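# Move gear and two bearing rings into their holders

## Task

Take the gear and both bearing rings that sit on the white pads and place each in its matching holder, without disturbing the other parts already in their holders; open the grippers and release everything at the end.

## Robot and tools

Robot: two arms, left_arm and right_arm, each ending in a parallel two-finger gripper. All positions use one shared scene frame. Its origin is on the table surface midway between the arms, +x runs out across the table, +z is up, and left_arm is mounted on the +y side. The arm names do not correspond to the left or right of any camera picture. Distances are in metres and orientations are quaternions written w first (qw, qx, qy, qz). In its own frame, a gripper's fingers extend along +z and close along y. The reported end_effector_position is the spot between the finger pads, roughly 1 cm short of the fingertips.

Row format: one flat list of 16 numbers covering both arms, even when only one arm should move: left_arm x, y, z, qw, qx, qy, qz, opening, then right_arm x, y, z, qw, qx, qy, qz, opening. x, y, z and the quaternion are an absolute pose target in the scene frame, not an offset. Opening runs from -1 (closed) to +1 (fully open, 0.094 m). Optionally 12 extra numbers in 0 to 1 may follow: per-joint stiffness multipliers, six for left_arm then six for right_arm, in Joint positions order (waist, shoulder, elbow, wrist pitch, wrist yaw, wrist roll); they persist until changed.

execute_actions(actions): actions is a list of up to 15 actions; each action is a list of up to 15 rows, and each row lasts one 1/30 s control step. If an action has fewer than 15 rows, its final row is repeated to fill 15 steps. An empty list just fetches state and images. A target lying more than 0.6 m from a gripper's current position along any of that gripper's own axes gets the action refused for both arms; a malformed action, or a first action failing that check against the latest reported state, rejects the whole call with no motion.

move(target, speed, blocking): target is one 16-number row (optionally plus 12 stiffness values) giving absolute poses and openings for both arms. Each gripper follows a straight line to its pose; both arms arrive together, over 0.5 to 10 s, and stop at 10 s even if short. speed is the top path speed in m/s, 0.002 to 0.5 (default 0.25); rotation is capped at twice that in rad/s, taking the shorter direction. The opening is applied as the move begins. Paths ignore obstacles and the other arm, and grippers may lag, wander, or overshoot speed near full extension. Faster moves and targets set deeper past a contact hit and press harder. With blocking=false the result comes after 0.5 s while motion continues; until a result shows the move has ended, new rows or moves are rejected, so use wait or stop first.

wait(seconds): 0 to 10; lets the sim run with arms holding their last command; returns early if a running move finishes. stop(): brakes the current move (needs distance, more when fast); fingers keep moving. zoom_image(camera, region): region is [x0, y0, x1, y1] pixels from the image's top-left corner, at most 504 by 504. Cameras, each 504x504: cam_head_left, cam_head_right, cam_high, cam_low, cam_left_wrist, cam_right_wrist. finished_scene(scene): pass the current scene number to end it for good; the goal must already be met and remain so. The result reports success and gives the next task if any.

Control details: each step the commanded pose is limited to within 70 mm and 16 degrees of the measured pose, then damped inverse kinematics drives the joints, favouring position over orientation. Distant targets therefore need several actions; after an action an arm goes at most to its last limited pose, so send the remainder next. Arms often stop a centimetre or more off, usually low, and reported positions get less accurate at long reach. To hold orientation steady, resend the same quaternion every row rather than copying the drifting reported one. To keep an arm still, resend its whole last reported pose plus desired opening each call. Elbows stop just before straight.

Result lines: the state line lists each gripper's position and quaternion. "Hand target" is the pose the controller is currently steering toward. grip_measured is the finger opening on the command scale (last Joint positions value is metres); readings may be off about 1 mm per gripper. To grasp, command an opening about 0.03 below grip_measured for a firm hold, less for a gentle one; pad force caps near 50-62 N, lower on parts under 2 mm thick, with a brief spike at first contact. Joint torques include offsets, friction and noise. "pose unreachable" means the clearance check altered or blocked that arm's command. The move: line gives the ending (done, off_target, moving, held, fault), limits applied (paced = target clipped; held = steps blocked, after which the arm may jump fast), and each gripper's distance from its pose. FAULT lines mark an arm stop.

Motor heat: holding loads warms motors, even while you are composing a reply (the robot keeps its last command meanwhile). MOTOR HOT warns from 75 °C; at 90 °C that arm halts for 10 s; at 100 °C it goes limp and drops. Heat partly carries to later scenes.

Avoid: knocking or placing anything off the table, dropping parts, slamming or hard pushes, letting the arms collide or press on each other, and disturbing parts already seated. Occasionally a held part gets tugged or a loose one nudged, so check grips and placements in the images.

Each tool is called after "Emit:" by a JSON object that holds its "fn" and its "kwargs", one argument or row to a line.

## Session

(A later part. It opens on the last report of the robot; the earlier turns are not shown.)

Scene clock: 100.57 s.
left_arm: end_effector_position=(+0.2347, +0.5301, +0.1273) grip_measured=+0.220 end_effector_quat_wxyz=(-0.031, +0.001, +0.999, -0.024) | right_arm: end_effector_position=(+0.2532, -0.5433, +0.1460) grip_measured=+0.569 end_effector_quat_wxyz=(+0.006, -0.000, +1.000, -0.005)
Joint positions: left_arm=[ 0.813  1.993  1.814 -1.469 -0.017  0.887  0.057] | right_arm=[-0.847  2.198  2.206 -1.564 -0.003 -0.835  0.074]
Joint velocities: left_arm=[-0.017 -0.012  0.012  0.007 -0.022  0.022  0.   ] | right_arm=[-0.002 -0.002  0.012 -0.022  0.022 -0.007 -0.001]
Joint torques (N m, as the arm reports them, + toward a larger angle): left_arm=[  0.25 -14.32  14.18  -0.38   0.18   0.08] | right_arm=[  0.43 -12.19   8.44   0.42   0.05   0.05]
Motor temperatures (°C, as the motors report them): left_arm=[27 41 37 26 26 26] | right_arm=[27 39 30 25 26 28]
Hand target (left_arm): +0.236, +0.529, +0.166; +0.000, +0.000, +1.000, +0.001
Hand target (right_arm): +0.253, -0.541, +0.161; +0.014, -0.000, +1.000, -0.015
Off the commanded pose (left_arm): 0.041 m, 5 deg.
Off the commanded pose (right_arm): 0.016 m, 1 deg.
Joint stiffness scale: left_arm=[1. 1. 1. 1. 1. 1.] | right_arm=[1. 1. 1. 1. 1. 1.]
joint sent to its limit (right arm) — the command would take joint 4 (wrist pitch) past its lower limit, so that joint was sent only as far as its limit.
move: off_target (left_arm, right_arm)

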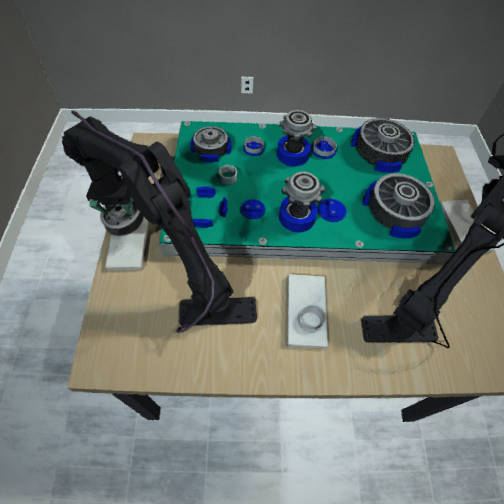

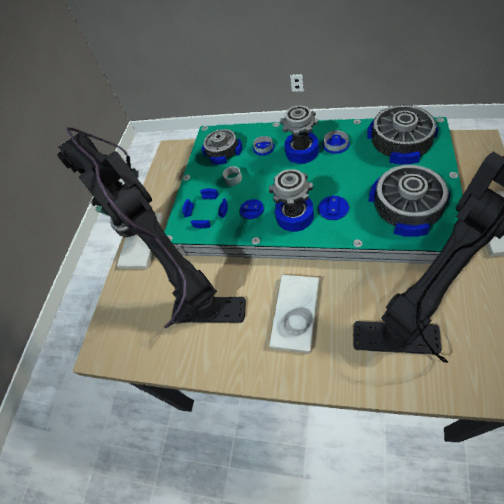

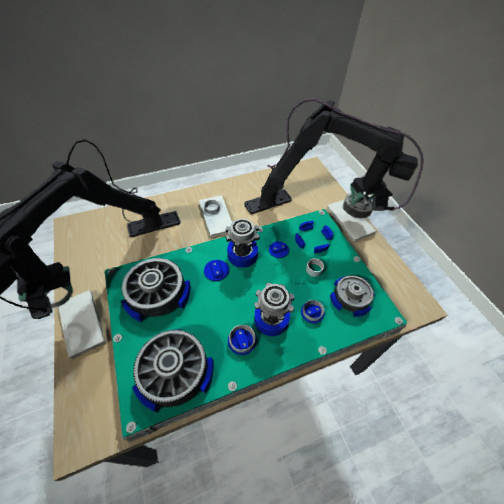

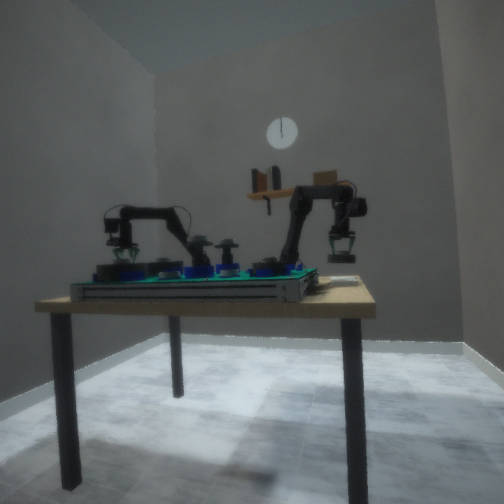

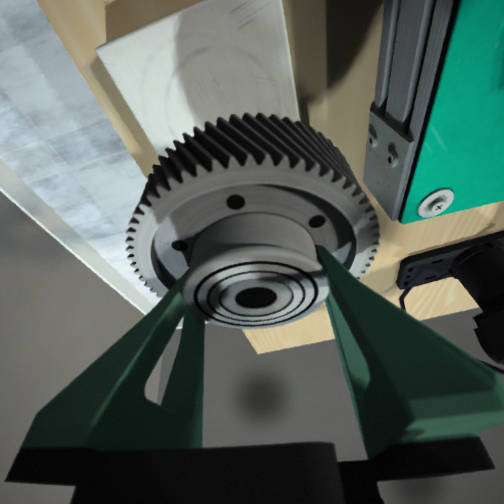

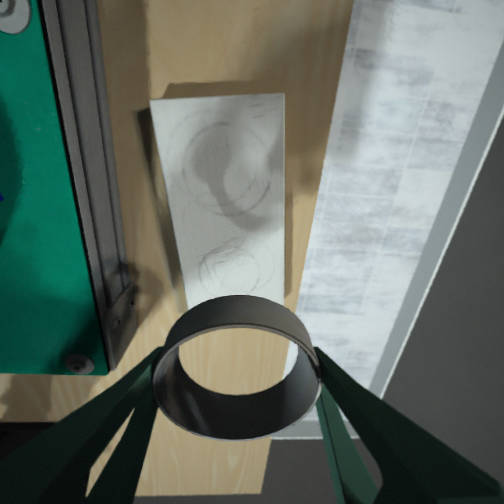

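Emit:
{"fn": "execute_actions", "kwargs": {
  "actions": [
    [[0.2374,0.5285,0.169,0,0,1,0,0.187,0.2534,-0.5381,0.163,0,0.0047,1,0,0.535],[0.2377,0.5270,0.170,0,0,1,0,0.187,0.2538,-0.5351,0.164,0,0.0093,1,0,0.535],[0.2381,0.5255,0.171,0,0,1,0,0.187,0.2542,-0.5322,0.165,0,0.0140,0.9999,0,0.535],[0.2385,0.5240,0.172,0,0,1,0,0.187,0.2545,-0.5292,0.165,0,0.0186,0.9998,0,0.535],[0.2389,0.5225,0.173,0,0,1,0,0.187,0.2549,-0.5263,0.165,0,0.0233,0.9997,0,0.535],[0.2392,0.5210,0.174,0,0,1,0,0.187,0.2553,-0.5234,0.165,0,0.0279,0.9996,0,0.535],[0.2396,0.5195,0.175,0,0,1,0,0.187,0.2557,-0.5204,0.165,0,0.0326,0.9995,0,0.535],[0.2400,0.5181,0.176,0,0,1,0,0.187,0.2561,-0.5175,0.165,0,0.0372,0.9993,0,0.535],[0.2404,0.5166,0.177,0,0,1,0,0.187,0.2565,-0.5145,0.165,0,0.0419,0.9991,0,0.535],[0.2407,0.5151,0.178,0,0,1,0,0.187,0.2569,-0.5116,0.165,0,0.0465,0.9989,0,0.535],[0.2411,0.5136,0.179,0,0,1,0,0.187,0.2573,-0.5087,0.165,0,0.0512,0.9987,0,0.535],[0.2415,0.5121,0.180,0,0,1,0,0.187,0.2576,-0.5057,0.165,0,0.0558,0.9984,0,0.535],[0.2419,0.5106,0.181,0,0,1,0,0.187,0.2580,-0.5028,0.165,0,0.0605,0.9982,0,0.535],[0.2422,0.5091,0.182,0,0,1,0,0.187,0.2584,-0.4998,0.165,0,0.0651,0.9979,0,0.535],[0.2426,0.5076,0.183,0,0,1,0,0.187,0.2588,-0.4969,0.165,0,0.0698,0.9976,0,0.535]],
    [[0.2435,0.5039,0.184,0,0,1,0,0.187,0.2598,-0.4895,0.165,0,0.0814,0.9967,0,0.535],[0.2445,0.5001,0.184,0,0,1,0,0.187,0.2607,-0.4822,0.165,0,0.0929,0.9957,0,0.535],[0.2454,0.4964,0.184,0,0,1,0,0.187,0.2617,-0.4749,0.165,0,0.1045,0.9945,0,0.535],[0.2463,0.4927,0.184,0,0,1,0,0.187,0.2627,-0.4675,0.165,0,0.1161,0.9932,0,0.535],[0.2473,0.4889,0.184,0,0,1,0,0.187,0.2636,-0.4602,0.165,0,0.1276,0.9918,0,0.535],[0.2482,0.4852,0.184,0,0,1,0,0.187,0.2646,-0.4528,0.165,0,0.1392,0.9903,0,0.535],[0.2491,0.4815,0.184,0,0,1,0,0.187,0.2656,-0.4454,0.165,0,0.1507,0.9886,0,0.535],[0.2501,0.4777,0.184,0,0,1,0,0.187,0.2665,-0.4381,0.165,0,0.1622,0.9868,0,0.535],[0.2510,0.4740,0.184,0,0,1,0,0.187,0.2675,-0.4308,0.165,0,0.1736,0.9848,0,0.535],[0.2519,0.4703,0.184,0,0,1,0,0.187,0.2685,-0.4234,0.165,0,0.1851,0.9827,0,0.535],[0.2529,0.4665,0.184,0,0,1,0,0.187,0.2694,-0.4161,0.165,0,0.1965,0.9805,0,0.535],[0.2538,0.4628,0.184,0,0,1,0,0.187,0.2704,-0.4087,0.165,0,0.2079,0.9781,0,0.535],[0.2547,0.4591,0.184,0,0,1,0,0.187,0.2714,-0.4013,0.165,0,0.2193,0.9757,0,0.535],[0.2557,0.4553,0.184,0,0,1,0,0.187,0.2723,-0.3940,0.165,0,0.2306,0.9730,0,0.535],[0.2566,0.4516,0.184,0,0,1,0,0.187,0.2733,-0.3867,0.165,0,0.2419,0.9703,0,0.535]],
    [[0.2577,0.4471,0.184,0,0,1,0,0.187,0.2745,-0.3778,0.165,0,0.2554,0.9668,0,0.535],[0.2588,0.4426,0.184,0,0,1,0,0.187,0.2756,-0.3690,0.165,0,0.2689,0.9632,0,0.535],[0.2600,0.4382,0.184,0,0,1,0,0.187,0.2768,-0.3602,0.165,0,0.2823,0.9593,0,0.535],[0.2611,0.4337,0.184,0,0,1,0,0.187,0.2779,-0.3514,0.165,0,0.2957,0.9553,0,0.535],[0.2622,0.4292,0.184,0,0,1,0,0.187,0.2791,-0.3426,0.165,0,0.3090,0.9511,0,0.535],[0.2633,0.4247,0.184,0,0,1,0,0.187,0.2803,-0.3337,0.165,0,0.3223,0.9466,0,0.535],[0.2644,0.4202,0.184,0,0,1,0,0.187,0.2814,-0.3249,0.165,0,0.3355,0.9421,0,0.535],[0.2656,0.4158,0.184,0,0,1,0,0.187,0.2826,-0.3161,0.165,0,0.3486,0.9373,0,0.535],[0.2667,0.4113,0.184,0,0,1,0,0.187,0.2837,-0.3073,0.165,0,0.3616,0.9323,0,0.535],[0.2678,0.4068,0.184,0,0,1,0,0.187,0.2849,-0.2985,0.165,0,0.3746,0.9272,0,0.535],[0.2689,0.4023,0.184,0,0,1,0,0.187,0.2861,-0.2896,0.165,0,0.3875,0.9219,0,0.535],[0.2700,0.3978,0.184,0,0,1,0,0.187,0.2872,-0.2808,0.165,0,0.4003,0.9164,0,0.535],[0.2712,0.3934,0.184,0,0,1,0,0.187,0.2884,-0.2720,0.165,0,0.4131,0.9107,0,0.535],[0.2723,0.3889,0.184,0,0,1,0,0.187,0.2895,-0.2632,0.165,0,0.4258,0.9048,0,0.535],[0.2734,0.3844,0.184,0,0,1,0,0.187,0.2907,-0.2544,0.165,0,0.4384,0.8988,0,0.535]],
    [[0.2743,0.3807,0.184,0,0,1,0,0.187,0.2917,-0.2470,0.165,0,0.4488,0.8936,0,0.535],[0.2753,0.3769,0.184,0,0,1,0,0.187,0.2926,-0.2397,0.165,0,0.4592,0.8883,0,0.535],[0.2762,0.3732,0.183,0,0,1,0,0.187,0.2936,-0.2323,0.165,0,0.4695,0.8829,0,0.535],[0.2771,0.3695,0.183,0,0,1,0,0.187,0.2946,-0.2249,0.165,0,0.4797,0.8774,0,0.535],[0.2781,0.3657,0.182,0,0,1,0,0.187,0.2955,-0.2176,0.165,0,0.4899,0.8718,0,0.535],[0.2790,0.3620,0.182,0,0,1,0,0.187,0.2965,-0.2103,0.165,0,0.5000,0.8660,0,0.535],[0.2799,0.3583,0.181,0,0,1,0,0.187,0.2975,-0.2029,0.165,0,0.5100,0.8602,0,0.535],[0.2809,0.3545,0.181,0,0,1,0,0.187,0.2984,-0.1956,0.165,0,0.5200,0.8542,0,0.535],[0.2818,0.3508,0.180,0,0,1,0,0.187,0.2994,-0.1882,0.165,0,0.5299,0.8480,0,0.535],[0.2827,0.3471,0.180,0,0,1,0,0.187,0.3004,-0.1808,0.165,0,0.5398,0.8418,0,0.535],[0.2837,0.3433,0.179,0,0,1,0,0.187,0.3013,-0.1735,0.165,0,0.5495,0.8355,0,0.535],[0.2846,0.3396,0.179,0,0,1,0,0.187,0.3023,-0.1662,0.165,0,0.5592,0.8290,0,0.535],[0.2855,0.3359,0.178,0,0,1,0,0.187,0.3033,-0.1588,0.165,0,0.5688,0.8225,0,0.535],[0.2865,0.3321,0.178,0,0,1,0,0.187,0.3042,-0.1515,0.165,0,0.5783,0.8158,0,0.535],[0.2874,0.3284,0.178,0,0,1,0,0.187,0.3052,-0.1441,0.165,0,0.5878,0.8090,0,0.535]],
    [[0.2878,0.3269,0.1776,0,0,1,0,0.187,0.3056,-0.1411,0.165,0,0.5915,0.8063,0,0.535],[0.2881,0.3254,0.1772,0,0,1,0,0.187,0.3060,-0.1382,0.165,0,0.5953,0.8035,0,0.535],[0.2885,0.3239,0.1768,0,0,1,0,0.187,0.3064,-0.1353,0.165,0,0.5990,0.8007,0,0.535],[0.2889,0.3224,0.1764,0,0,1,0,0.187,0.3067,-0.1323,0.165,0,0.6027,0.7980,0,0.535],[0.2893,0.3209,0.1760,0,0,1,0,0.187,0.3071,-0.1294,0.165,0,0.6065,0.7951,0,0.535],[0.2896,0.3194,0.1756,0,0,1,0,0.187,0.3075,-0.1265,0.165,0,0.6101,0.7923,0,0.535],[0.2900,0.3179,0.1752,0,0,1,0,0.187,0.3079,-0.1235,0.165,0,0.6138,0.7894,0,0.535],[0.2904,0.3165,0.1748,0,0,1,0,0.187,0.3083,-0.1206,0.165,0,0.6175,0.7866,0,0.535],[0.2908,0.3150,0.1744,0,0,1,0,0.187,0.3087,-0.1176,0.165,0,0.6211,0.7837,0,0.535],[0.2911,0.3135,0.1740,0,0,1,0,0.187,0.3091,-0.1147,0.165,0,0.6248,0.7808,0,0.535],[0.2915,0.3120,0.1736,0,0,1,0,0.187,0.3095,-0.1118,0.165,0,0.6284,0.7779,0,0.535],[0.2919,0.3105,0.1732,0,0,1,0,0.187,0.3098,-0.1088,0.165,0,0.6320,0.7749,0,0.535],[0.2923,0.3090,0.1728,0,0,1,0,0.187,0.3102,-0.1059,0.165,0,0.6356,0.7720,0,0.535],[0.2926,0.3075,0.1724,0,0,1,0,0.187,0.3106,-0.1029,0.165,0,0.6392,0.7690,0,0.535],[0.2930,0.3060,0.1720,0,0,1,0,0.187,0.3110,-0.1000,0.165,0,0.6428,0.7660,0,0.535]],
    [[0.2930,0.3060,0.1720,0,0,1,0,0.187,0.3110,-0.1000,0.165,0,0.6428,0.7660,0,0.535]]
  ]
}}

Scene clock: 155.23 s.
left_arm: end_effector_position=(+0.2948, +0.3085, +0.1357) grip_measured=+0.220 end_effector_quat_wxyz=(-0.048, +0.000, +0.999, -0.009) | right_arm: end_effector_position=(+0.3114, -0.0988, +0.1592) grip_measured=+0.569 end_effector_quat_wxyz=(-0.004, +0.639, +0.769, +0.004)
Joint positions: left_arm=[ 0.132  1.737  1.513 -1.443 -0.001  0.203  0.057] | right_arm=[ 0.346  1.956  1.892 -1.505 -0.012  1.746  0.074]
Joint velocities: left_arm=[-0.002  0.002 -0.007 -0.022 -0.051 -0.051  0.   ] | right_arm=[-0.002 -0.007  0.007 -0.11   0.022 -0.022 -0.   ]
Joint torques (N m, as the arm reports them, + toward a larger angle): left_arm=[ -0.32 -14.28  10.77  -0.22  -0.02  -0.05] | right_arm=[ 0.29 -8.72  8.76  0.33  0.14  0.08]
Motor temperatures (°C, as the motors report them): left_arm=[27 52 43 26 26 26] | right_arm=[27 41 32 25 26 28]
Hand target (left_arm): +0.292, +0.306, +0.170; +0.000, -0.000, +1.000, -0.000
Hand target (right_arm): +0.311, -0.100, +0.165; +0.000, +0.643, +0.766, +0.000
Off the commanded pose (left_arm): 0.036 m, 6 deg.
Off the commanded pose (right_arm): 0.006 m, 1 deg.
Joint stiffness scale: left_arm=[1. 1. 1. 1. 1. 1.] | right_arm=[1. 1. 1. 1. 1. 1.]

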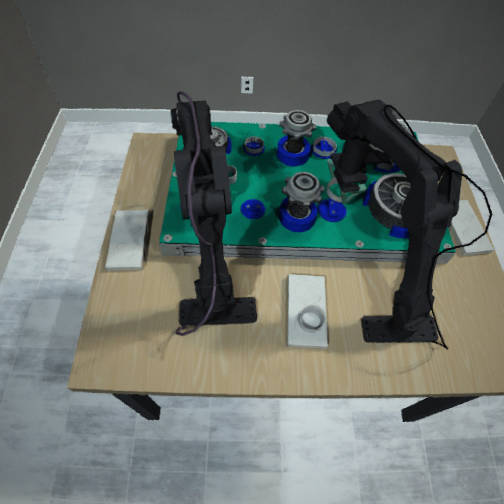

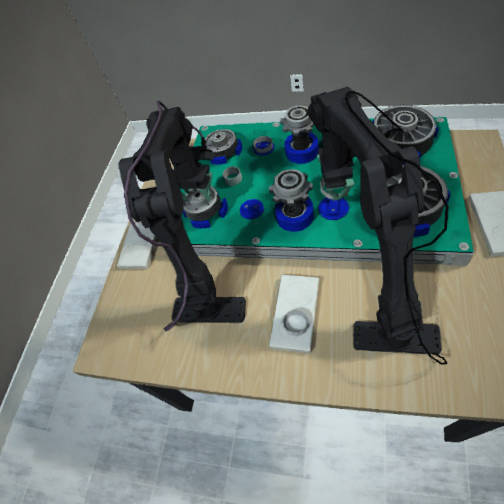

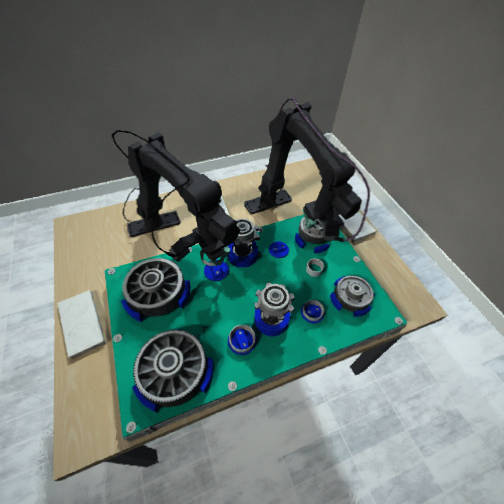

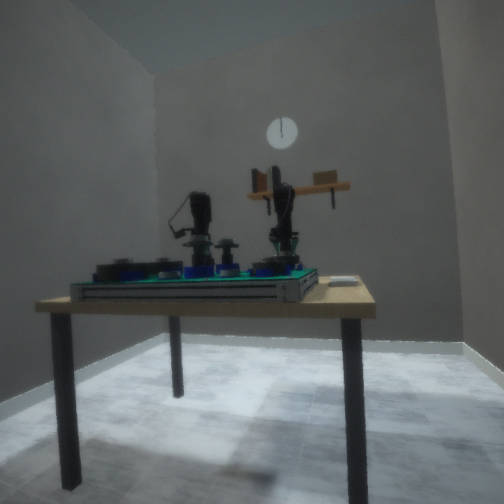

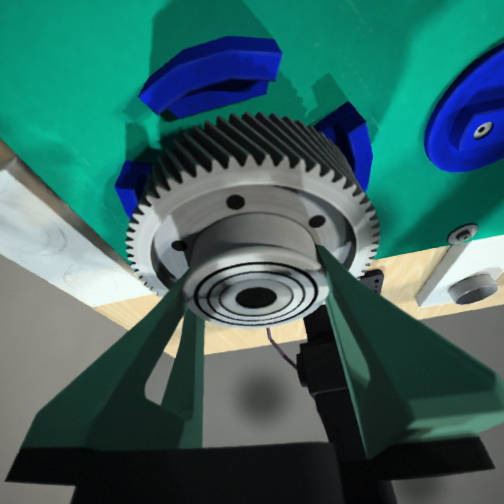

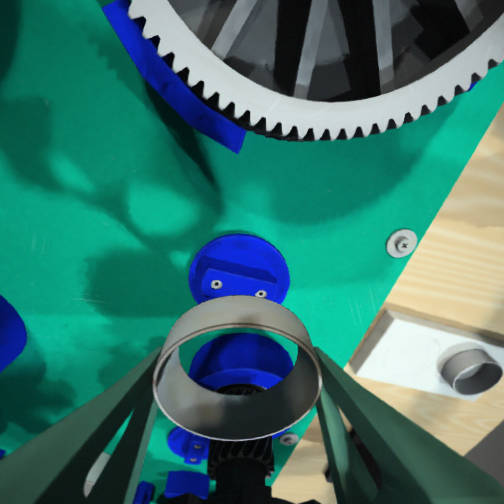

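Emit:
{"fn": "execute_actions", "kwargs": {
  "actions": [
    [[0.293,0.3055,0.172,0,0,1,0,0.187,0.311,-0.100,0.162,0,0.6428,0.766,0,0.535],[0.293,0.3050,0.172,0,0,1,0,0.187,0.311,-0.100,0.159,0,0.6428,0.766,0,0.535],[0.293,0.3045,0.172,0,0,1,0,0.187,0.311,-0.100,0.156,0,0.6428,0.766,0,0.535],[0.293,0.3040,0.172,0,0,1,0,0.187,0.311,-0.100,0.153,0,0.6428,0.766,0,0.535],[0.293,0.3035,0.172,0,0,1,0,0.187,0.311,-0.100,0.150,0,0.6428,0.766,0,0.535],[0.293,0.3030,0.172,0,0,1,0,0.187,0.311,-0.100,0.147,0,0.6428,0.766,0,0.535],[0.293,0.3025,0.172,0,0,1,0,0.187,0.311,-0.100,0.144,0,0.6428,0.766,0,0.535],[0.293,0.3020,0.172,0,0,1,0,0.187,0.311,-0.100,0.141,0,0.6428,0.766,0,0.535],[0.293,0.3015,0.172,0,0,1,0,0.187,0.311,-0.100,0.138,0,0.6428,0.766,0,0.535],[0.293,0.3010,0.172,0,0,1,0,0.187,0.311,-0.100,0.135,0,0.6428,0.766,0,0.535],[0.293,0.3005,0.172,0,0,1,0,0.187,0.311,-0.100,0.132,0,0.6428,0.766,0,0.535],[0.293,0.3000,0.172,0,0,1,0,0.187,0.311,-0.100,0.129,0,0.6428,0.766,0,0.535],[0.293,0.3000,0.172,0,0,1,0,0.187,0.311,-0.100,0.126,0,0.6428,0.766,0,0.535],[0.293,0.3000,0.172,0,0,1,0,0.187,0.311,-0.100,0.123,0,0.6428,0.766,0,0.535],[0.293,0.3000,0.172,0,0,1,0,0.187,0.311,-0.100,0.120,0,0.6428,0.766,0,0.535]],
    [[0.293,0.3000,0.171,0,0,1,0,0.187,0.311,-0.100,0.118,0,0.6428,0.766,0,0.535],[0.293,0.3000,0.170,0,0,1,0,0.187,0.311,-0.100,0.116,0,0.6428,0.766,0,0.535],[0.293,0.3000,0.169,0,0,1,0,0.187,0.311,-0.100,0.114,0,0.6428,0.766,0,0.535],[0.293,0.3000,0.168,0,0,1,0,0.187,0.311,-0.100,0.112,0,0.6428,0.766,0,0.535],[0.293,0.3000,0.167,0,0,1,0,0.187,0.311,-0.100,0.111,0,0.6428,0.766,0,0.535],[0.293,0.3000,0.166,0,0,1,0,0.187,0.311,-0.100,0.110,0,0.6428,0.766,0,0.535],[0.293,0.3000,0.165,0,0,1,0,0.187,0.311,-0.100,0.110,0,0.6428,0.766,0,0.535],[0.293,0.3000,0.164,0,0,1,0,0.187,0.311,-0.100,0.110,0,0.6428,0.766,0,0.535]],
    [[0.293,0.3000,0.164,0,0,1,0,0.187,0.311,-0.100,0.110,0,0.6428,0.766,0,0.535]]
  ]
}}

Scene clock: 171.70 s.
left_arm: end_effector_position=(+0.2923, +0.3032, +0.1292) grip_measured=+0.220 end_effector_quat_wxyz=(-0.050, -0.002, +0.999, -0.008) | right_arm: end_effector_position=(+0.3104, -0.0992, +0.1073) grip_measured=+0.569 end_effector_quat_wxyz=(-0.009, +0.641, +0.768, -0.004)
Joint positions: left_arm=[ 0.115  1.727  1.475 -1.419 -0.003  0.182  0.057] | right_arm=[ 0.346  1.956  1.685 -1.317 -0.012  1.749  0.074]
Joint velocities: left_arm=[-0.012 -0.017 -0.002  0.095  0.037  0.022  0.   ] | right_arm=[-0.002  0.002  0.017  0.007 -0.022 -0.007 -0.001]
Joint torques (N m, as the arm reports them, + toward a larger angle): left_arm=[ -0.44 -13.97  10.74  -0.18   0.06  -0.05] | right_arm=[  0.28 -10.11   5.84   0.62   0.14   0.09]
Motor temperatures (°C, as the motors report them): left_arm=[27 52 41 26 26 26] | right_arm=[27 39 32 25 26 28]
Hand target (left_arm): +0.292, +0.300, +0.162; -0.000, -0.000, +1.000, -0.000
Hand target (right_arm): +0.311, -0.100, +0.110; -0.000, +0.643, +0.766, -0.000
Off the commanded pose (left_arm): 0.035 m, 6 deg.
Off the commanded pose (right_arm): 0.003 m, 1 deg.
Joint stiffness scale: left_arm=[1. 1. 1. 1. 1. 1.] | right_arm=[1. 1. 1. 1. 1. 1.]

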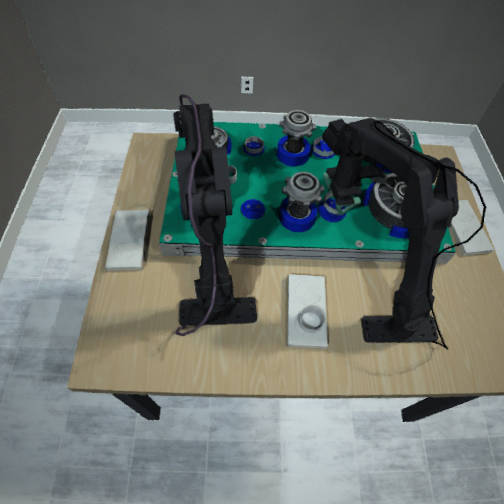

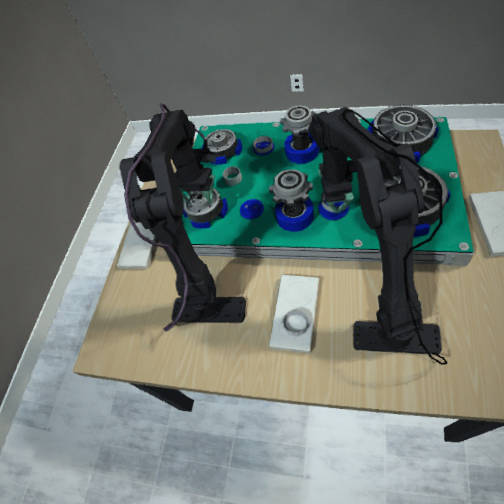

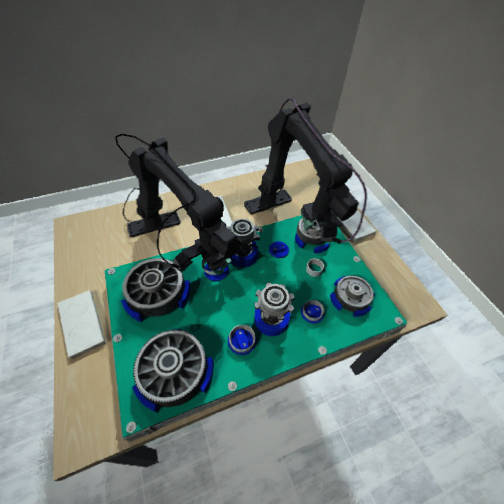

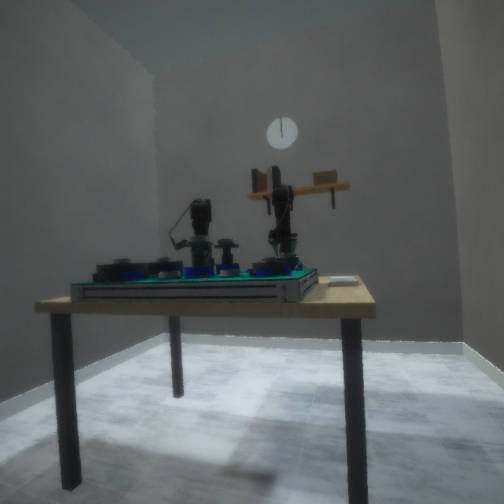

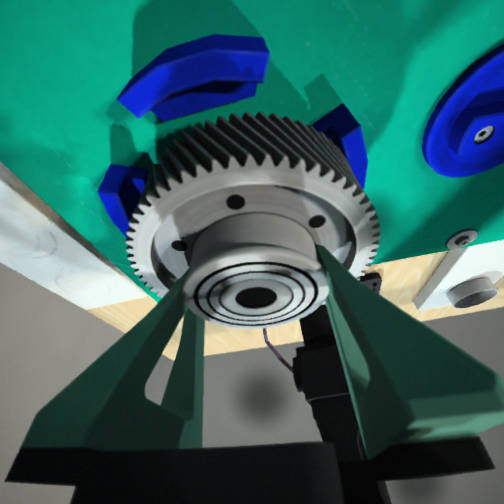

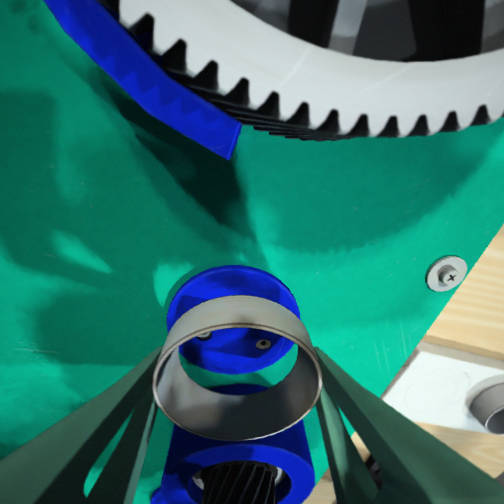

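Emit:
{"fn": "execute_actions", "kwargs": {
  "actions": [
    [[0.294,0.3000,0.164,0,0,1,0,0.187,0.3115,-0.100,0.110,0,0.6428,0.766,0,0.535],[0.295,0.3000,0.164,0,0,1,0,0.187,0.312,-0.100,0.110,0,0.6428,0.766,0,0.535],[0.296,0.3000,0.164,0,0,1,0,0.187,0.3125,-0.100,0.110,0,0.6428,0.766,0,0.535],[0.297,0.3000,0.164,0,0,1,0,0.187,0.313,-0.100,0.110,0,0.6428,0.766,0,0.535],[0.298,0.3000,0.164,0,0,1,0,0.187,0.3135,-0.100,0.110,0,0.6428,0.766,0,0.535],[0.299,0.3000,0.164,0,0,1,0,0.187,0.3135,-0.100,0.110,0,0.6428,0.766,0,0.535],[0.300,0.3000,0.164,0,0,1,0,0.187,0.3135,-0.100,0.110,0,0.6428,0.766,0,0.535],[0.301,0.3000,0.164,0,0,1,0,0.187,0.3135,-0.100,0.110,0,0.6428,0.766,0,0.535],[0.302,0.3000,0.164,0,0,1,0,0.187,0.3135,-0.100,0.110,0,0.6428,0.766,0,0.535],[0.303,0.3000,0.164,0,0,1,0,0.187,0.3135,-0.100,0.110,0,0.6428,0.766,0,0.535],[0.304,0.3000,0.164,0,0,1,0,0.187,0.3135,-0.100,0.110,0,0.6428,0.766,0,0.535],[0.305,0.3000,0.164,0,0,1,0,0.187,0.3135,-0.100,0.110,0,0.6428,0.766,0,0.535]],
    [[0.305,0.3000,0.164,0,0,1,0,0.187,0.3135,-0.100,0.110,0,0.6428,0.766,0,0.535]]
  ]
}}

Emit:
{"fn": "zoom_image", "kwargs": {
  "camera": "cam_right_wrist",
  "region": [130, 250, 350, 450]
}}

Scene clock: 180.23 s.
left_arm: end_effector_position=(+0.2969, +0.3023, +0.1326) grip_measured=+0.220 end_effector_quat_wxyz=(-0.041, -0.002, +0.999, -0.006) | right_arm: end_effector_position=(+0.3105, -0.0991, +0.1073) grip_measured=+0.569 end_effector_quat_wxyz=(-0.009, +0.641, +0.768, -0.004)
Joint positions: left_arm=[ 0.108  1.727  1.49  -1.417 -0.003  0.176  0.057] | right_arm=[ 0.346  1.956  1.685 -1.317 -0.012  1.749  0.074]
Joint velocities: left_arm=[-0.002 -0.017 -0.002  0.007 -0.037  0.022 -0.001] | right_arm=[ 0.007 -0.002 -0.007 -0.007 -0.022  0.007  0.001]
Joint torques (N m, as the arm reports them, + toward a larger angle): left_arm=[ -0.58 -10.75  14.32  -0.21   0.03  -0.04] | right_arm=[ 0.07 -9.52  6.81  0.59  0.14  0.06]
Motor temperatures (°C, as the motors report them): left_arm=[27 52 41 26 26 26] | right_arm=[27 40 32 25 26 28]
Hand target (left_arm): +0.304, +0.300, +0.163; +0.001, -0.000, +1.000, -0.000
Hand target (right_arm): +0.313, -0.100, +0.110; -0.000, +0.643, +0.766, -0.000
Off the commanded pose (left_arm): 0.032 m, 5 deg.
Off the commanded pose (right_arm): 0.004 m, 1 deg.
Joint stiffness scale: left_arm=[1. 1. 1. 1. 1. 1.] | right_arm=[1. 1. 1. 1. 1. 1.]

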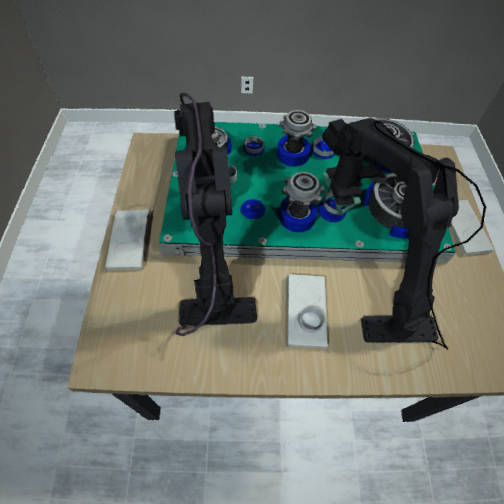

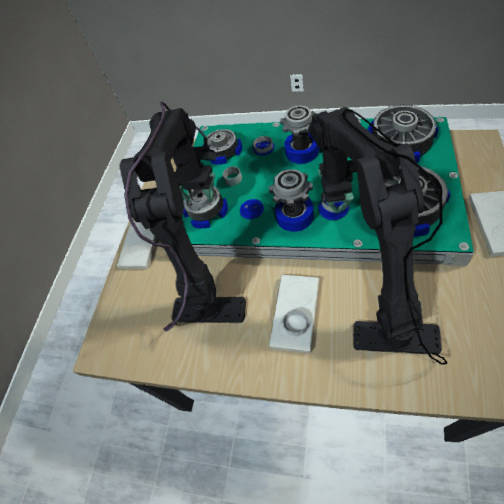

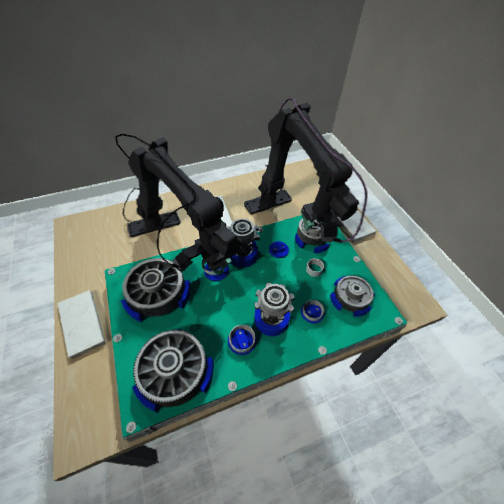

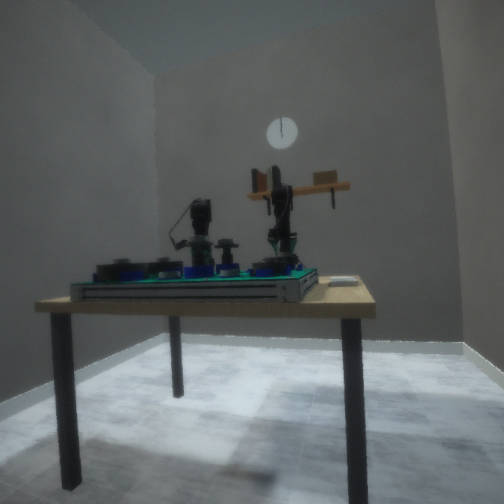

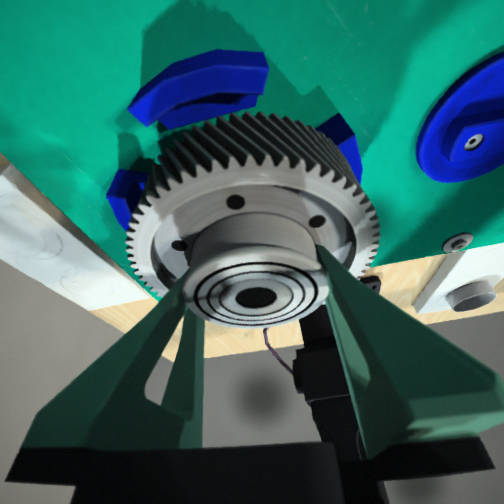

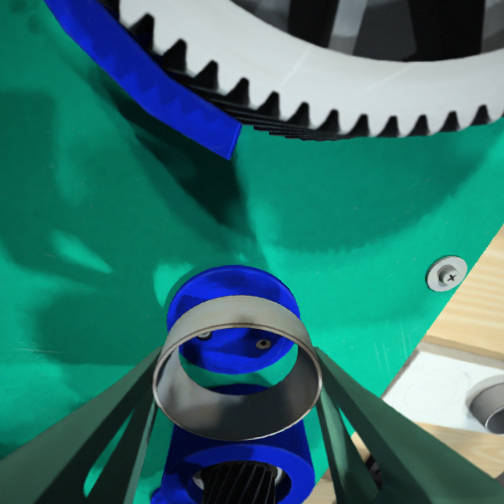

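Region (130, 250, 350, 450) of cam_right_wrist's 504x504 image, scaled by 2.291, with more detail than that image has; it fills the top 458 rows of this view, and the rest is white.

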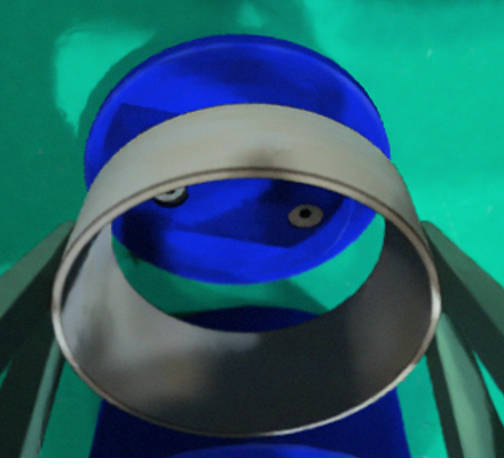

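Emit:
{"fn": "execute_actions", "kwargs": {
  "actions": [
    [[0.305,0.3000,0.163,0,0,1,0,0.187,0.3135,-0.100,0.110,0,0.6428,0.766,0,0.535],[0.305,0.3000,0.162,0,0,1,0,0.187,0.3135,-0.100,0.110,0,0.6428,0.766,0,0.535],[0.305,0.3000,0.161,0,0,1,0,0.187,0.3135,-0.100,0.110,0,0.6428,0.766,0,0.535],[0.305,0.3000,0.160,0,0,1,0,0.187,0.3135,-0.100,0.110,0,0.6428,0.766,0,0.535],[0.305,0.3000,0.159,0,0,1,0,0.187,0.3135,-0.100,0.110,0,0.6428,0.766,0,0.535],[0.305,0.3000,0.158,0,0,1,0,0.187,0.3135,-0.100,0.110,0,0.6428,0.766,0,0.535]],
    [[0.305,0.3000,0.158,0,0,1,0,0.187,0.3135,-0.100,0.110,0,0.6428,0.766,0,0.535]]
  ]
}}

Emit:
{"fn": "zoom_image", "kwargs": {
  "camera": "cam_head_right",
  "region": [160, 120, 380, 250]
}}

Scene clock: 195.50 s.
left_arm: end_effector_position=(+0.2994, +0.3028, +0.1324) grip_measured=+0.220 end_effector_quat_wxyz=(-0.036, -0.002, +0.999, -0.005) | right_arm: end_effector_position=(+0.3105, -0.0991, +0.1073) grip_measured=+0.569 end_effector_quat_wxyz=(-0.009, +0.641, +0.768, -0.004)
Joint positions: left_arm=[ 0.108  1.727  1.49  -1.407 -0.003  0.175  0.057] | right_arm=[ 0.346  1.956  1.685 -1.317 -0.012  1.749  0.074]
Joint velocities: left_arm=[ 0.007  0.007 -0.022 -0.007 -0.022 -0.066  0.   ] | right_arm=[-0.007 -0.012  0.002  0.022  0.051  0.037  0.002]
Joint torques (N m, as the arm reports them, + toward a larger angle): left_arm=[ -0.51 -10.89  12.05  -0.07   0.01  -0.04] | right_arm=[ 0.07 -9.51  6.81  0.59  0.13  0.06]
Motor temperatures (°C, as the motors report them): left_arm=[27 49 43 26 26 26] | right_arm=[27 39 31 25 26 28]
Hand target (left_arm): +0.304, +0.300, +0.157; +0.000, -0.000, +1.000, -0.000
Hand target (right_arm): +0.313, -0.100, +0.110; -0.000, +0.643, +0.766, -0.000
Off the commanded pose (left_arm): 0.026 m, 4 deg.
Off the commanded pose (right_arm): 0.004 m, 1 deg.
Joint stiffness scale: left_arm=[1. 1. 1. 1. 1. 1.] | right_arm=[1. 1. 1. 1. 1. 1.]

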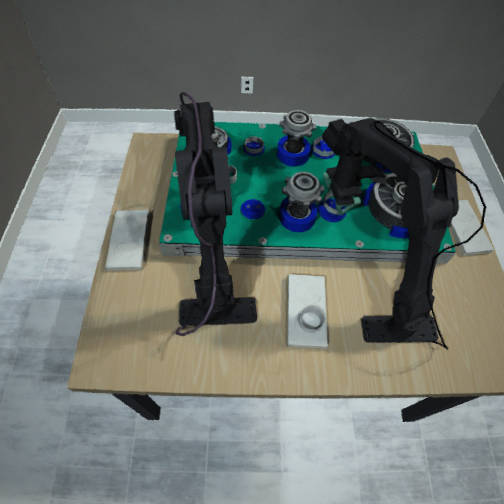

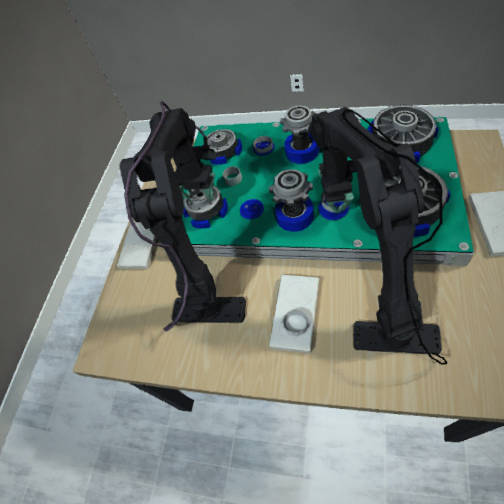

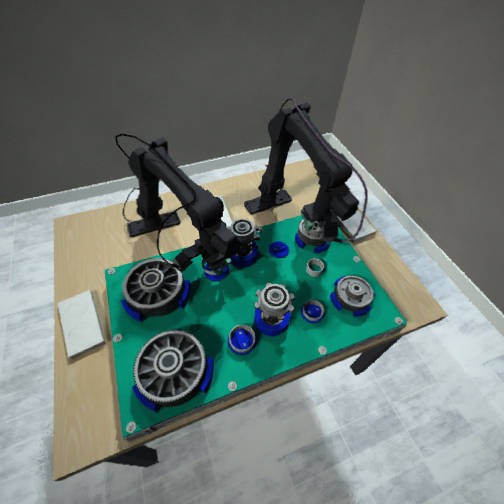

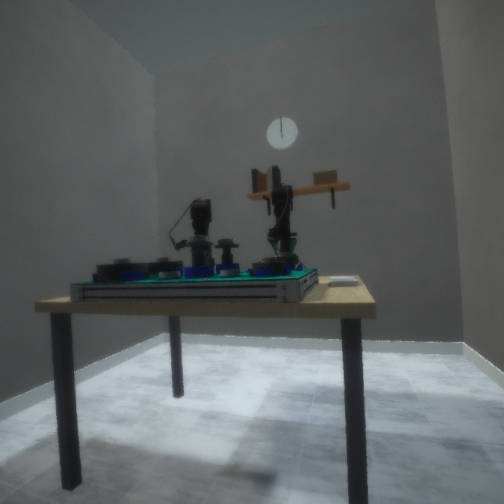

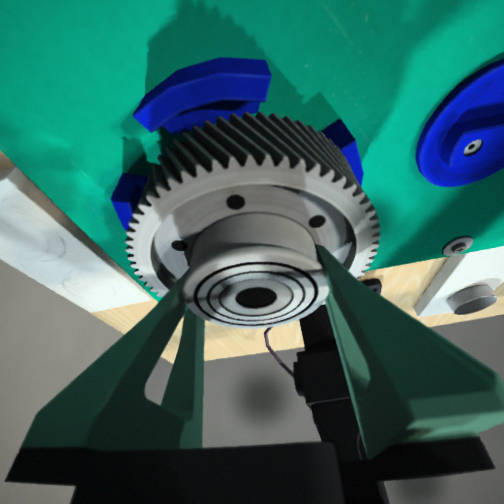

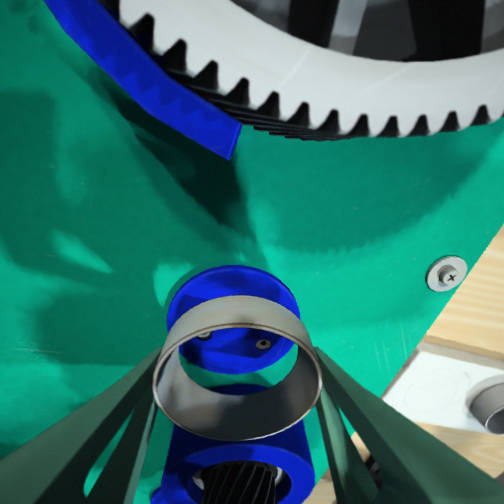

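Region (160, 120, 380, 250) of cam_head_right's 504x504 image, scaled by 2.291, with more detail than that image has; it fills the top 298 rows of this view, and the rest is white.

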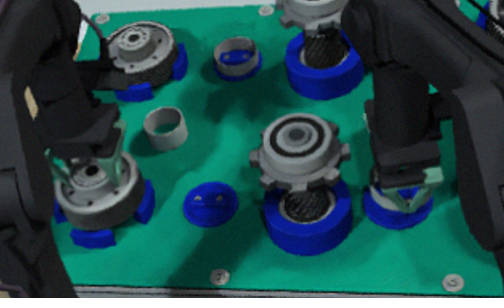

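Emit:
{"fn": "execute_actions", "kwargs": {
  "actions": [
    [[0.305,0.3005,0.157,0,0,1,0,0.187,0.3135,-0.100,0.108,0,0.6428,0.766,0,0.535],[0.305,0.3005,0.156,0,0,1,0,0.187,0.3135,-0.100,0.106,0,0.6428,0.766,0,0.535],[0.305,0.3005,0.155,0,0,1,0,0.187,0.3135,-0.100,0.104,0,0.6428,0.766,0,0.535],[0.305,0.3005,0.154,0,0,1,0,0.187,0.3135,-0.100,0.102,0,0.6428,0.766,0,0.535],[0.305,0.3005,0.153,0,0,1,0,0.187,0.3135,-0.100,0.100,0,0.6428,0.766,0,0.535],[0.305,0.3005,0.152,0,0,1,0,0.187,0.3135,-0.100,0.099,0,0.6428,0.766,0,0.535],[0.305,0.3005,0.151,0,0,1,0,0.187,0.3135,-0.100,0.098,0,0.6428,0.766,0,0.535],[0.305,0.3005,0.151,0,0,1,0,0.187,0.3135,-0.100,0.097,0,0.6428,0.766,0,0.535],[0.305,0.3005,0.151,0,0,1,0,0.187,0.3135,-0.100,0.096,0,0.6428,0.766,0,0.535]],
    [[0.305,0.3005,0.151,0,0,1,0,0.187,0.3135,-0.100,0.096,0,0.6428,0.766,0,0.535]]
  ]
}}

Emit:
{"fn": "zoom_image", "kwargs": {
  "camera": "cam_right_wrist",
  "region": [130, 250, 350, 450]
}}

Scene clock: 203.53 s.
left_arm: end_effector_position=(+0.3008, +0.3030, +0.1293) grip_measured=+0.220 end_effector_quat_wxyz=(-0.033, -0.002, +0.999, -0.004) | right_arm: end_effector_position=(+0.3125, -0.0984, +0.0973) grip_measured=+0.569 end_effector_quat_wxyz=(-0.007, +0.641, +0.768, +0.000)
Joint positions: left_arm=[ 0.108  1.727  1.478 -1.388 -0.003  0.175  0.057] | right_arm=[ 0.346  1.956  1.646 -1.267 -0.012  1.749  0.074]
Joint velocities: left_arm=[-0.012  0.002 -0.002 -0.007  0.022  0.066  0.   ] | right_arm=[ 0.002 -0.022  0.002  0.051 -0.007 -0.022 -0.001]
Joint torques (N m, as the arm reports them, + toward a larger angle): left_arm=[ -0.62 -10.72  10.65   0.02   0.06  -0.01] | right_arm=[ 0.06 -9.34  5.91  0.64  0.13  0.06]
Motor temperatures (°C, as the motors report them): left_arm=[27 49 43 26 26 26] | right_arm=[27 39 31 25 26 28]
Hand target (left_arm): +0.304, +0.300, +0.151; +0.000, -0.000, +1.000, -0.000
Hand target (right_arm): +0.313, -0.100, +0.096; -0.000, +0.643, +0.766, -0.000
Off the commanded pose (left_arm): 0.022 m, 4 deg.
Off the commanded pose (right_arm): 0.002 m, 1 deg.
Joint stiffness scale: left_arm=[1. 1. 1. 1. 1. 1.] | right_arm=[1. 1. 1. 1. 1. 1.]

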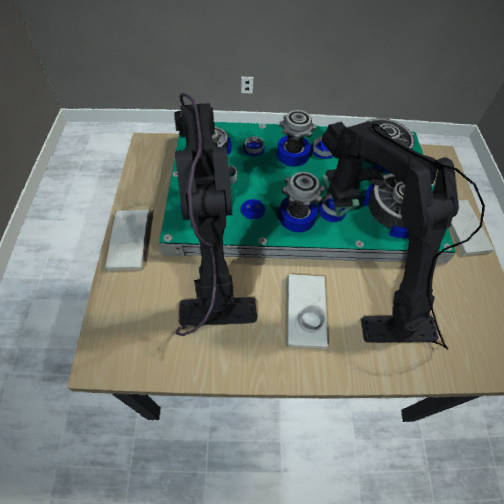

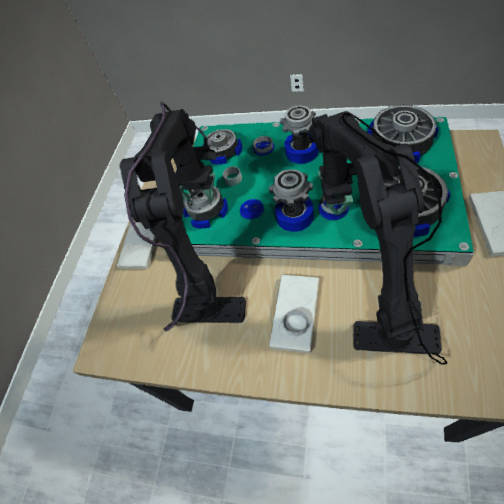

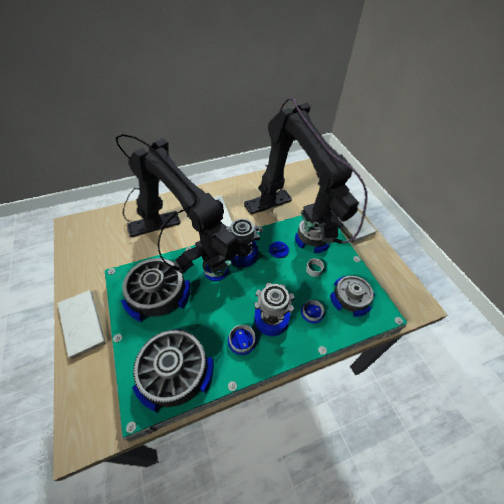

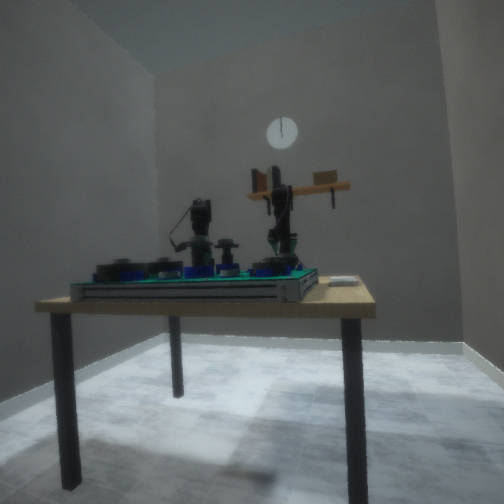

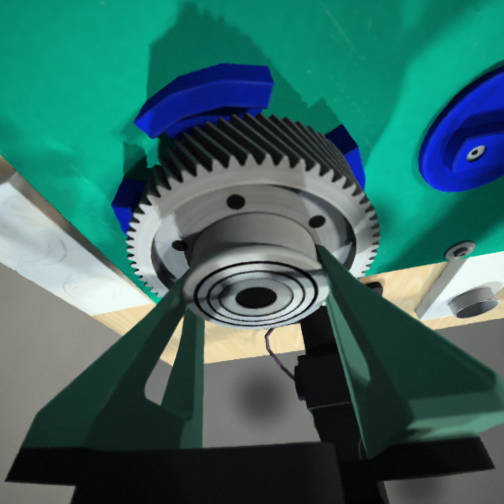

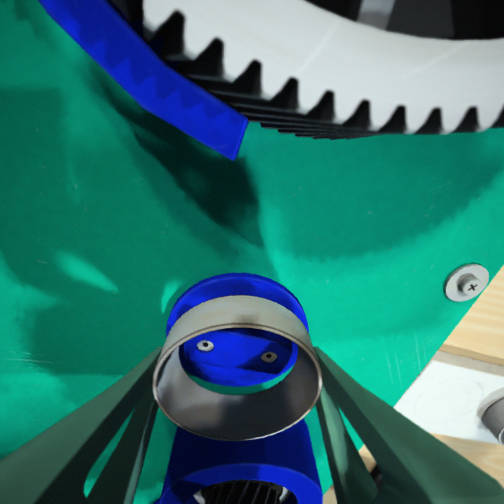

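Region (130, 250, 350, 450) of cam_right_wrist's 504x504 image, scaled by 2.291, with more detail than that image has; it fills the top 458 rows of this view, and the rest is white.

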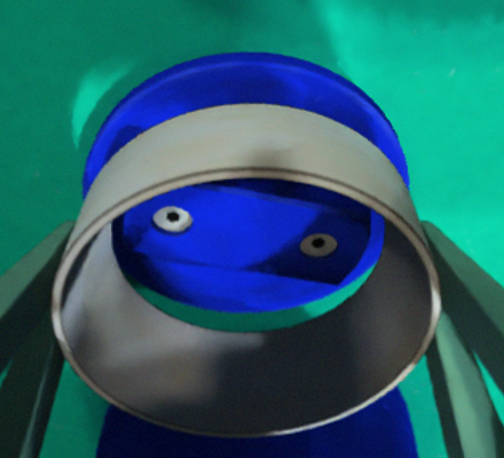

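Emit:
{"fn": "execute_actions", "kwargs": {
  "actions": [
    [[0.305,0.3005,0.150,0,0,1,0,0.187,0.3135,-0.100,0.095,0,0.6428,0.766,0,0.535],[0.305,0.3005,0.149,0,0,1,0,0.187,0.3135,-0.100,0.094,0,0.6428,0.766,0,0.535],[0.305,0.3005,0.148,0,0,1,0,0.187,0.3135,-0.100,0.093,0,0.6428,0.766,0,0.535],[0.305,0.3005,0.147,0,0,1,0,0.187,0.3135,-0.100,0.092,0,0.6428,0.766,0,0.535],[0.305,0.3005,0.146,0,0,1,0,0.187,0.3135,-0.100,0.091,0,0.6428,0.766,0,0.535],[0.305,0.3005,0.145,0,0,1,0,0.187,0.3135,-0.100,0.090,0,0.6428,0.766,0,0.535],[0.305,0.3005,0.145,0,0,1,0,0.187,0.3135,-0.100,0.089,0,0.6428,0.766,0,0.535],[0.305,0.3005,0.145,0,0,1,0,0.187,0.3135,-0.100,0.088,0,0.6428,0.766,0,0.535],[0.305,0.3005,0.145,0,0,1,0,0.187,0.3135,-0.100,0.087,0,0.6428,0.766,0,0.535],[0.305,0.3005,0.145,0,0,1,0,0.187,0.3135,-0.100,0.086,0,0.6428,0.766,0,0.535],[0.305,0.3005,0.145,0,0,1,0,0.187,0.3135,-0.100,0.085,0,0.6428,0.766,0,0.535],[0.305,0.3005,0.145,0,0,1,0,0.187,0.3135,-0.100,0.084,0,0.6428,0.766,0,0.535],[0.305,0.3005,0.145,0,0,1,0,0.187,0.3135,-0.100,0.083,0,0.6428,0.766,0,0.535],[0.305,0.3005,0.145,0,0,1,0,0.187,0.3135,-0.100,0.082,0,0.6428,0.766,0,0.535],[0.305,0.3005,0.145,0,0,1,0,0.187,0.3135,-0.100,0.081,0,0.6428,0.766,0,0.535]],
    [[0.305,0.3005,0.145,0,0,1,0,0.187,0.3135,-0.100,0.080,0,0.6428,0.766,0,0.535]]
  ]
}}

Scene clock: 211.23 s.
left_arm: end_effector_position=(+0.3007, +0.3030, +0.1285) grip_measured=+0.220 end_effector_quat_wxyz=(-0.033, -0.002, +0.999, -0.004) | right_arm: end_effector_position=(+0.3125, -0.0965, +0.0844) grip_measured=+0.569 end_effector_quat_wxyz=(-0.009, +0.641, +0.768, +0.006)
Joint positions: left_arm=[ 0.108  1.727  1.475 -1.386 -0.003  0.175  0.057] | right_arm=[ 0.346  1.956  1.594 -1.207 -0.022  1.749  0.074]
Joint velocities: left_arm=[-0.012 -0.002  0.012 -0.081 -0.007  0.007 -0.001] | right_arm=[ 0.017  0.002 -0.027  0.022  0.007  0.081  0.001]
Joint torques (N m, as the arm reports them, + toward a larger angle): left_arm=[ -0.44 -10.79   8.55   0.17   0.06  -0.02] | right_arm=[ 0.08 -8.91  5.69  0.67  0.22  0.06]
Motor temperatures (°C, as the motors report them): left_arm=[27 48 42 26 26 26] | right_arm=[27 39 31 25 26 28]
Hand target (left_arm): +0.305, +0.300, +0.145; -0.000, -0.000, +1.000, -0.000
Hand target (right_arm): +0.313, -0.100, +0.080; -0.000, +0.643, +0.766, -0.000
Off the commanded pose (left_arm): 0.017 m, 4 deg.
Off the commanded pose (right_arm): 0.006 m, 1 deg.
Joint stiffness scale: left_arm=[1. 1. 1. 1. 1. 1.] | right_arm=[1. 1. 1. 1. 1. 1.]

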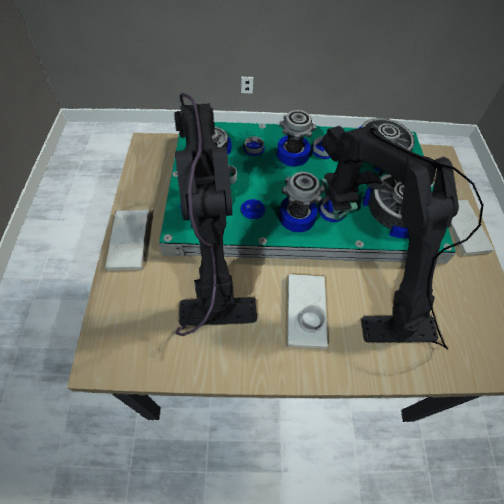

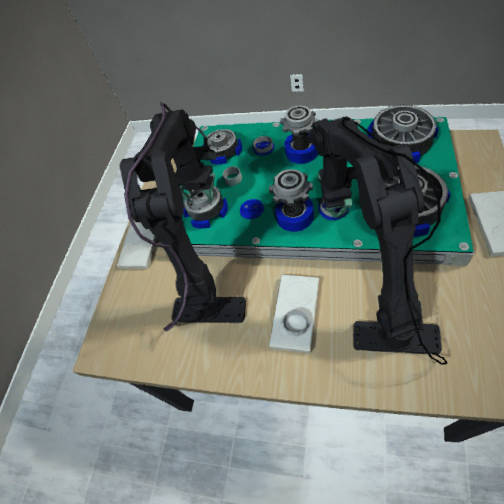

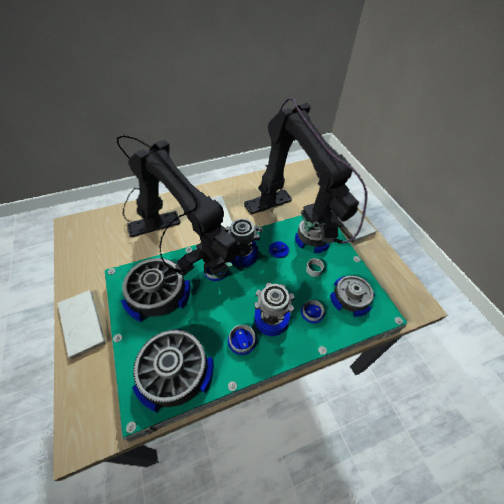

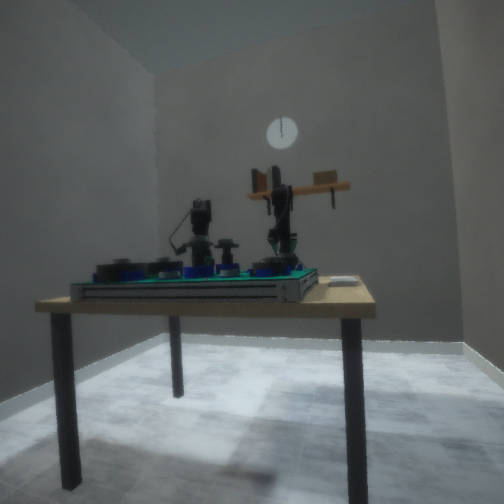

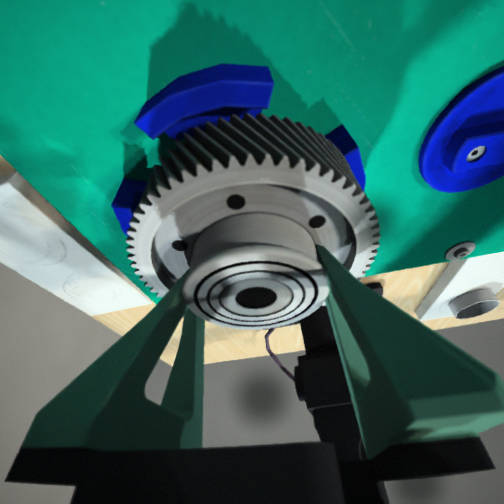

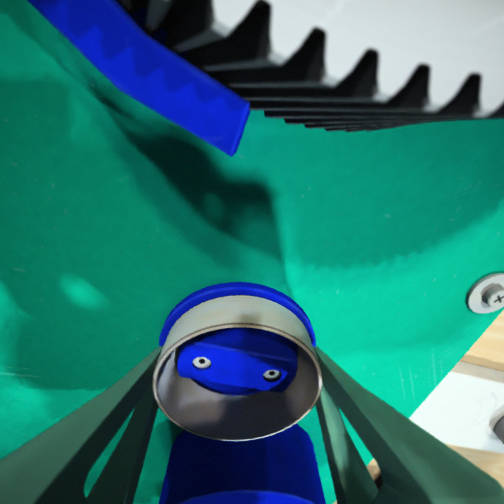

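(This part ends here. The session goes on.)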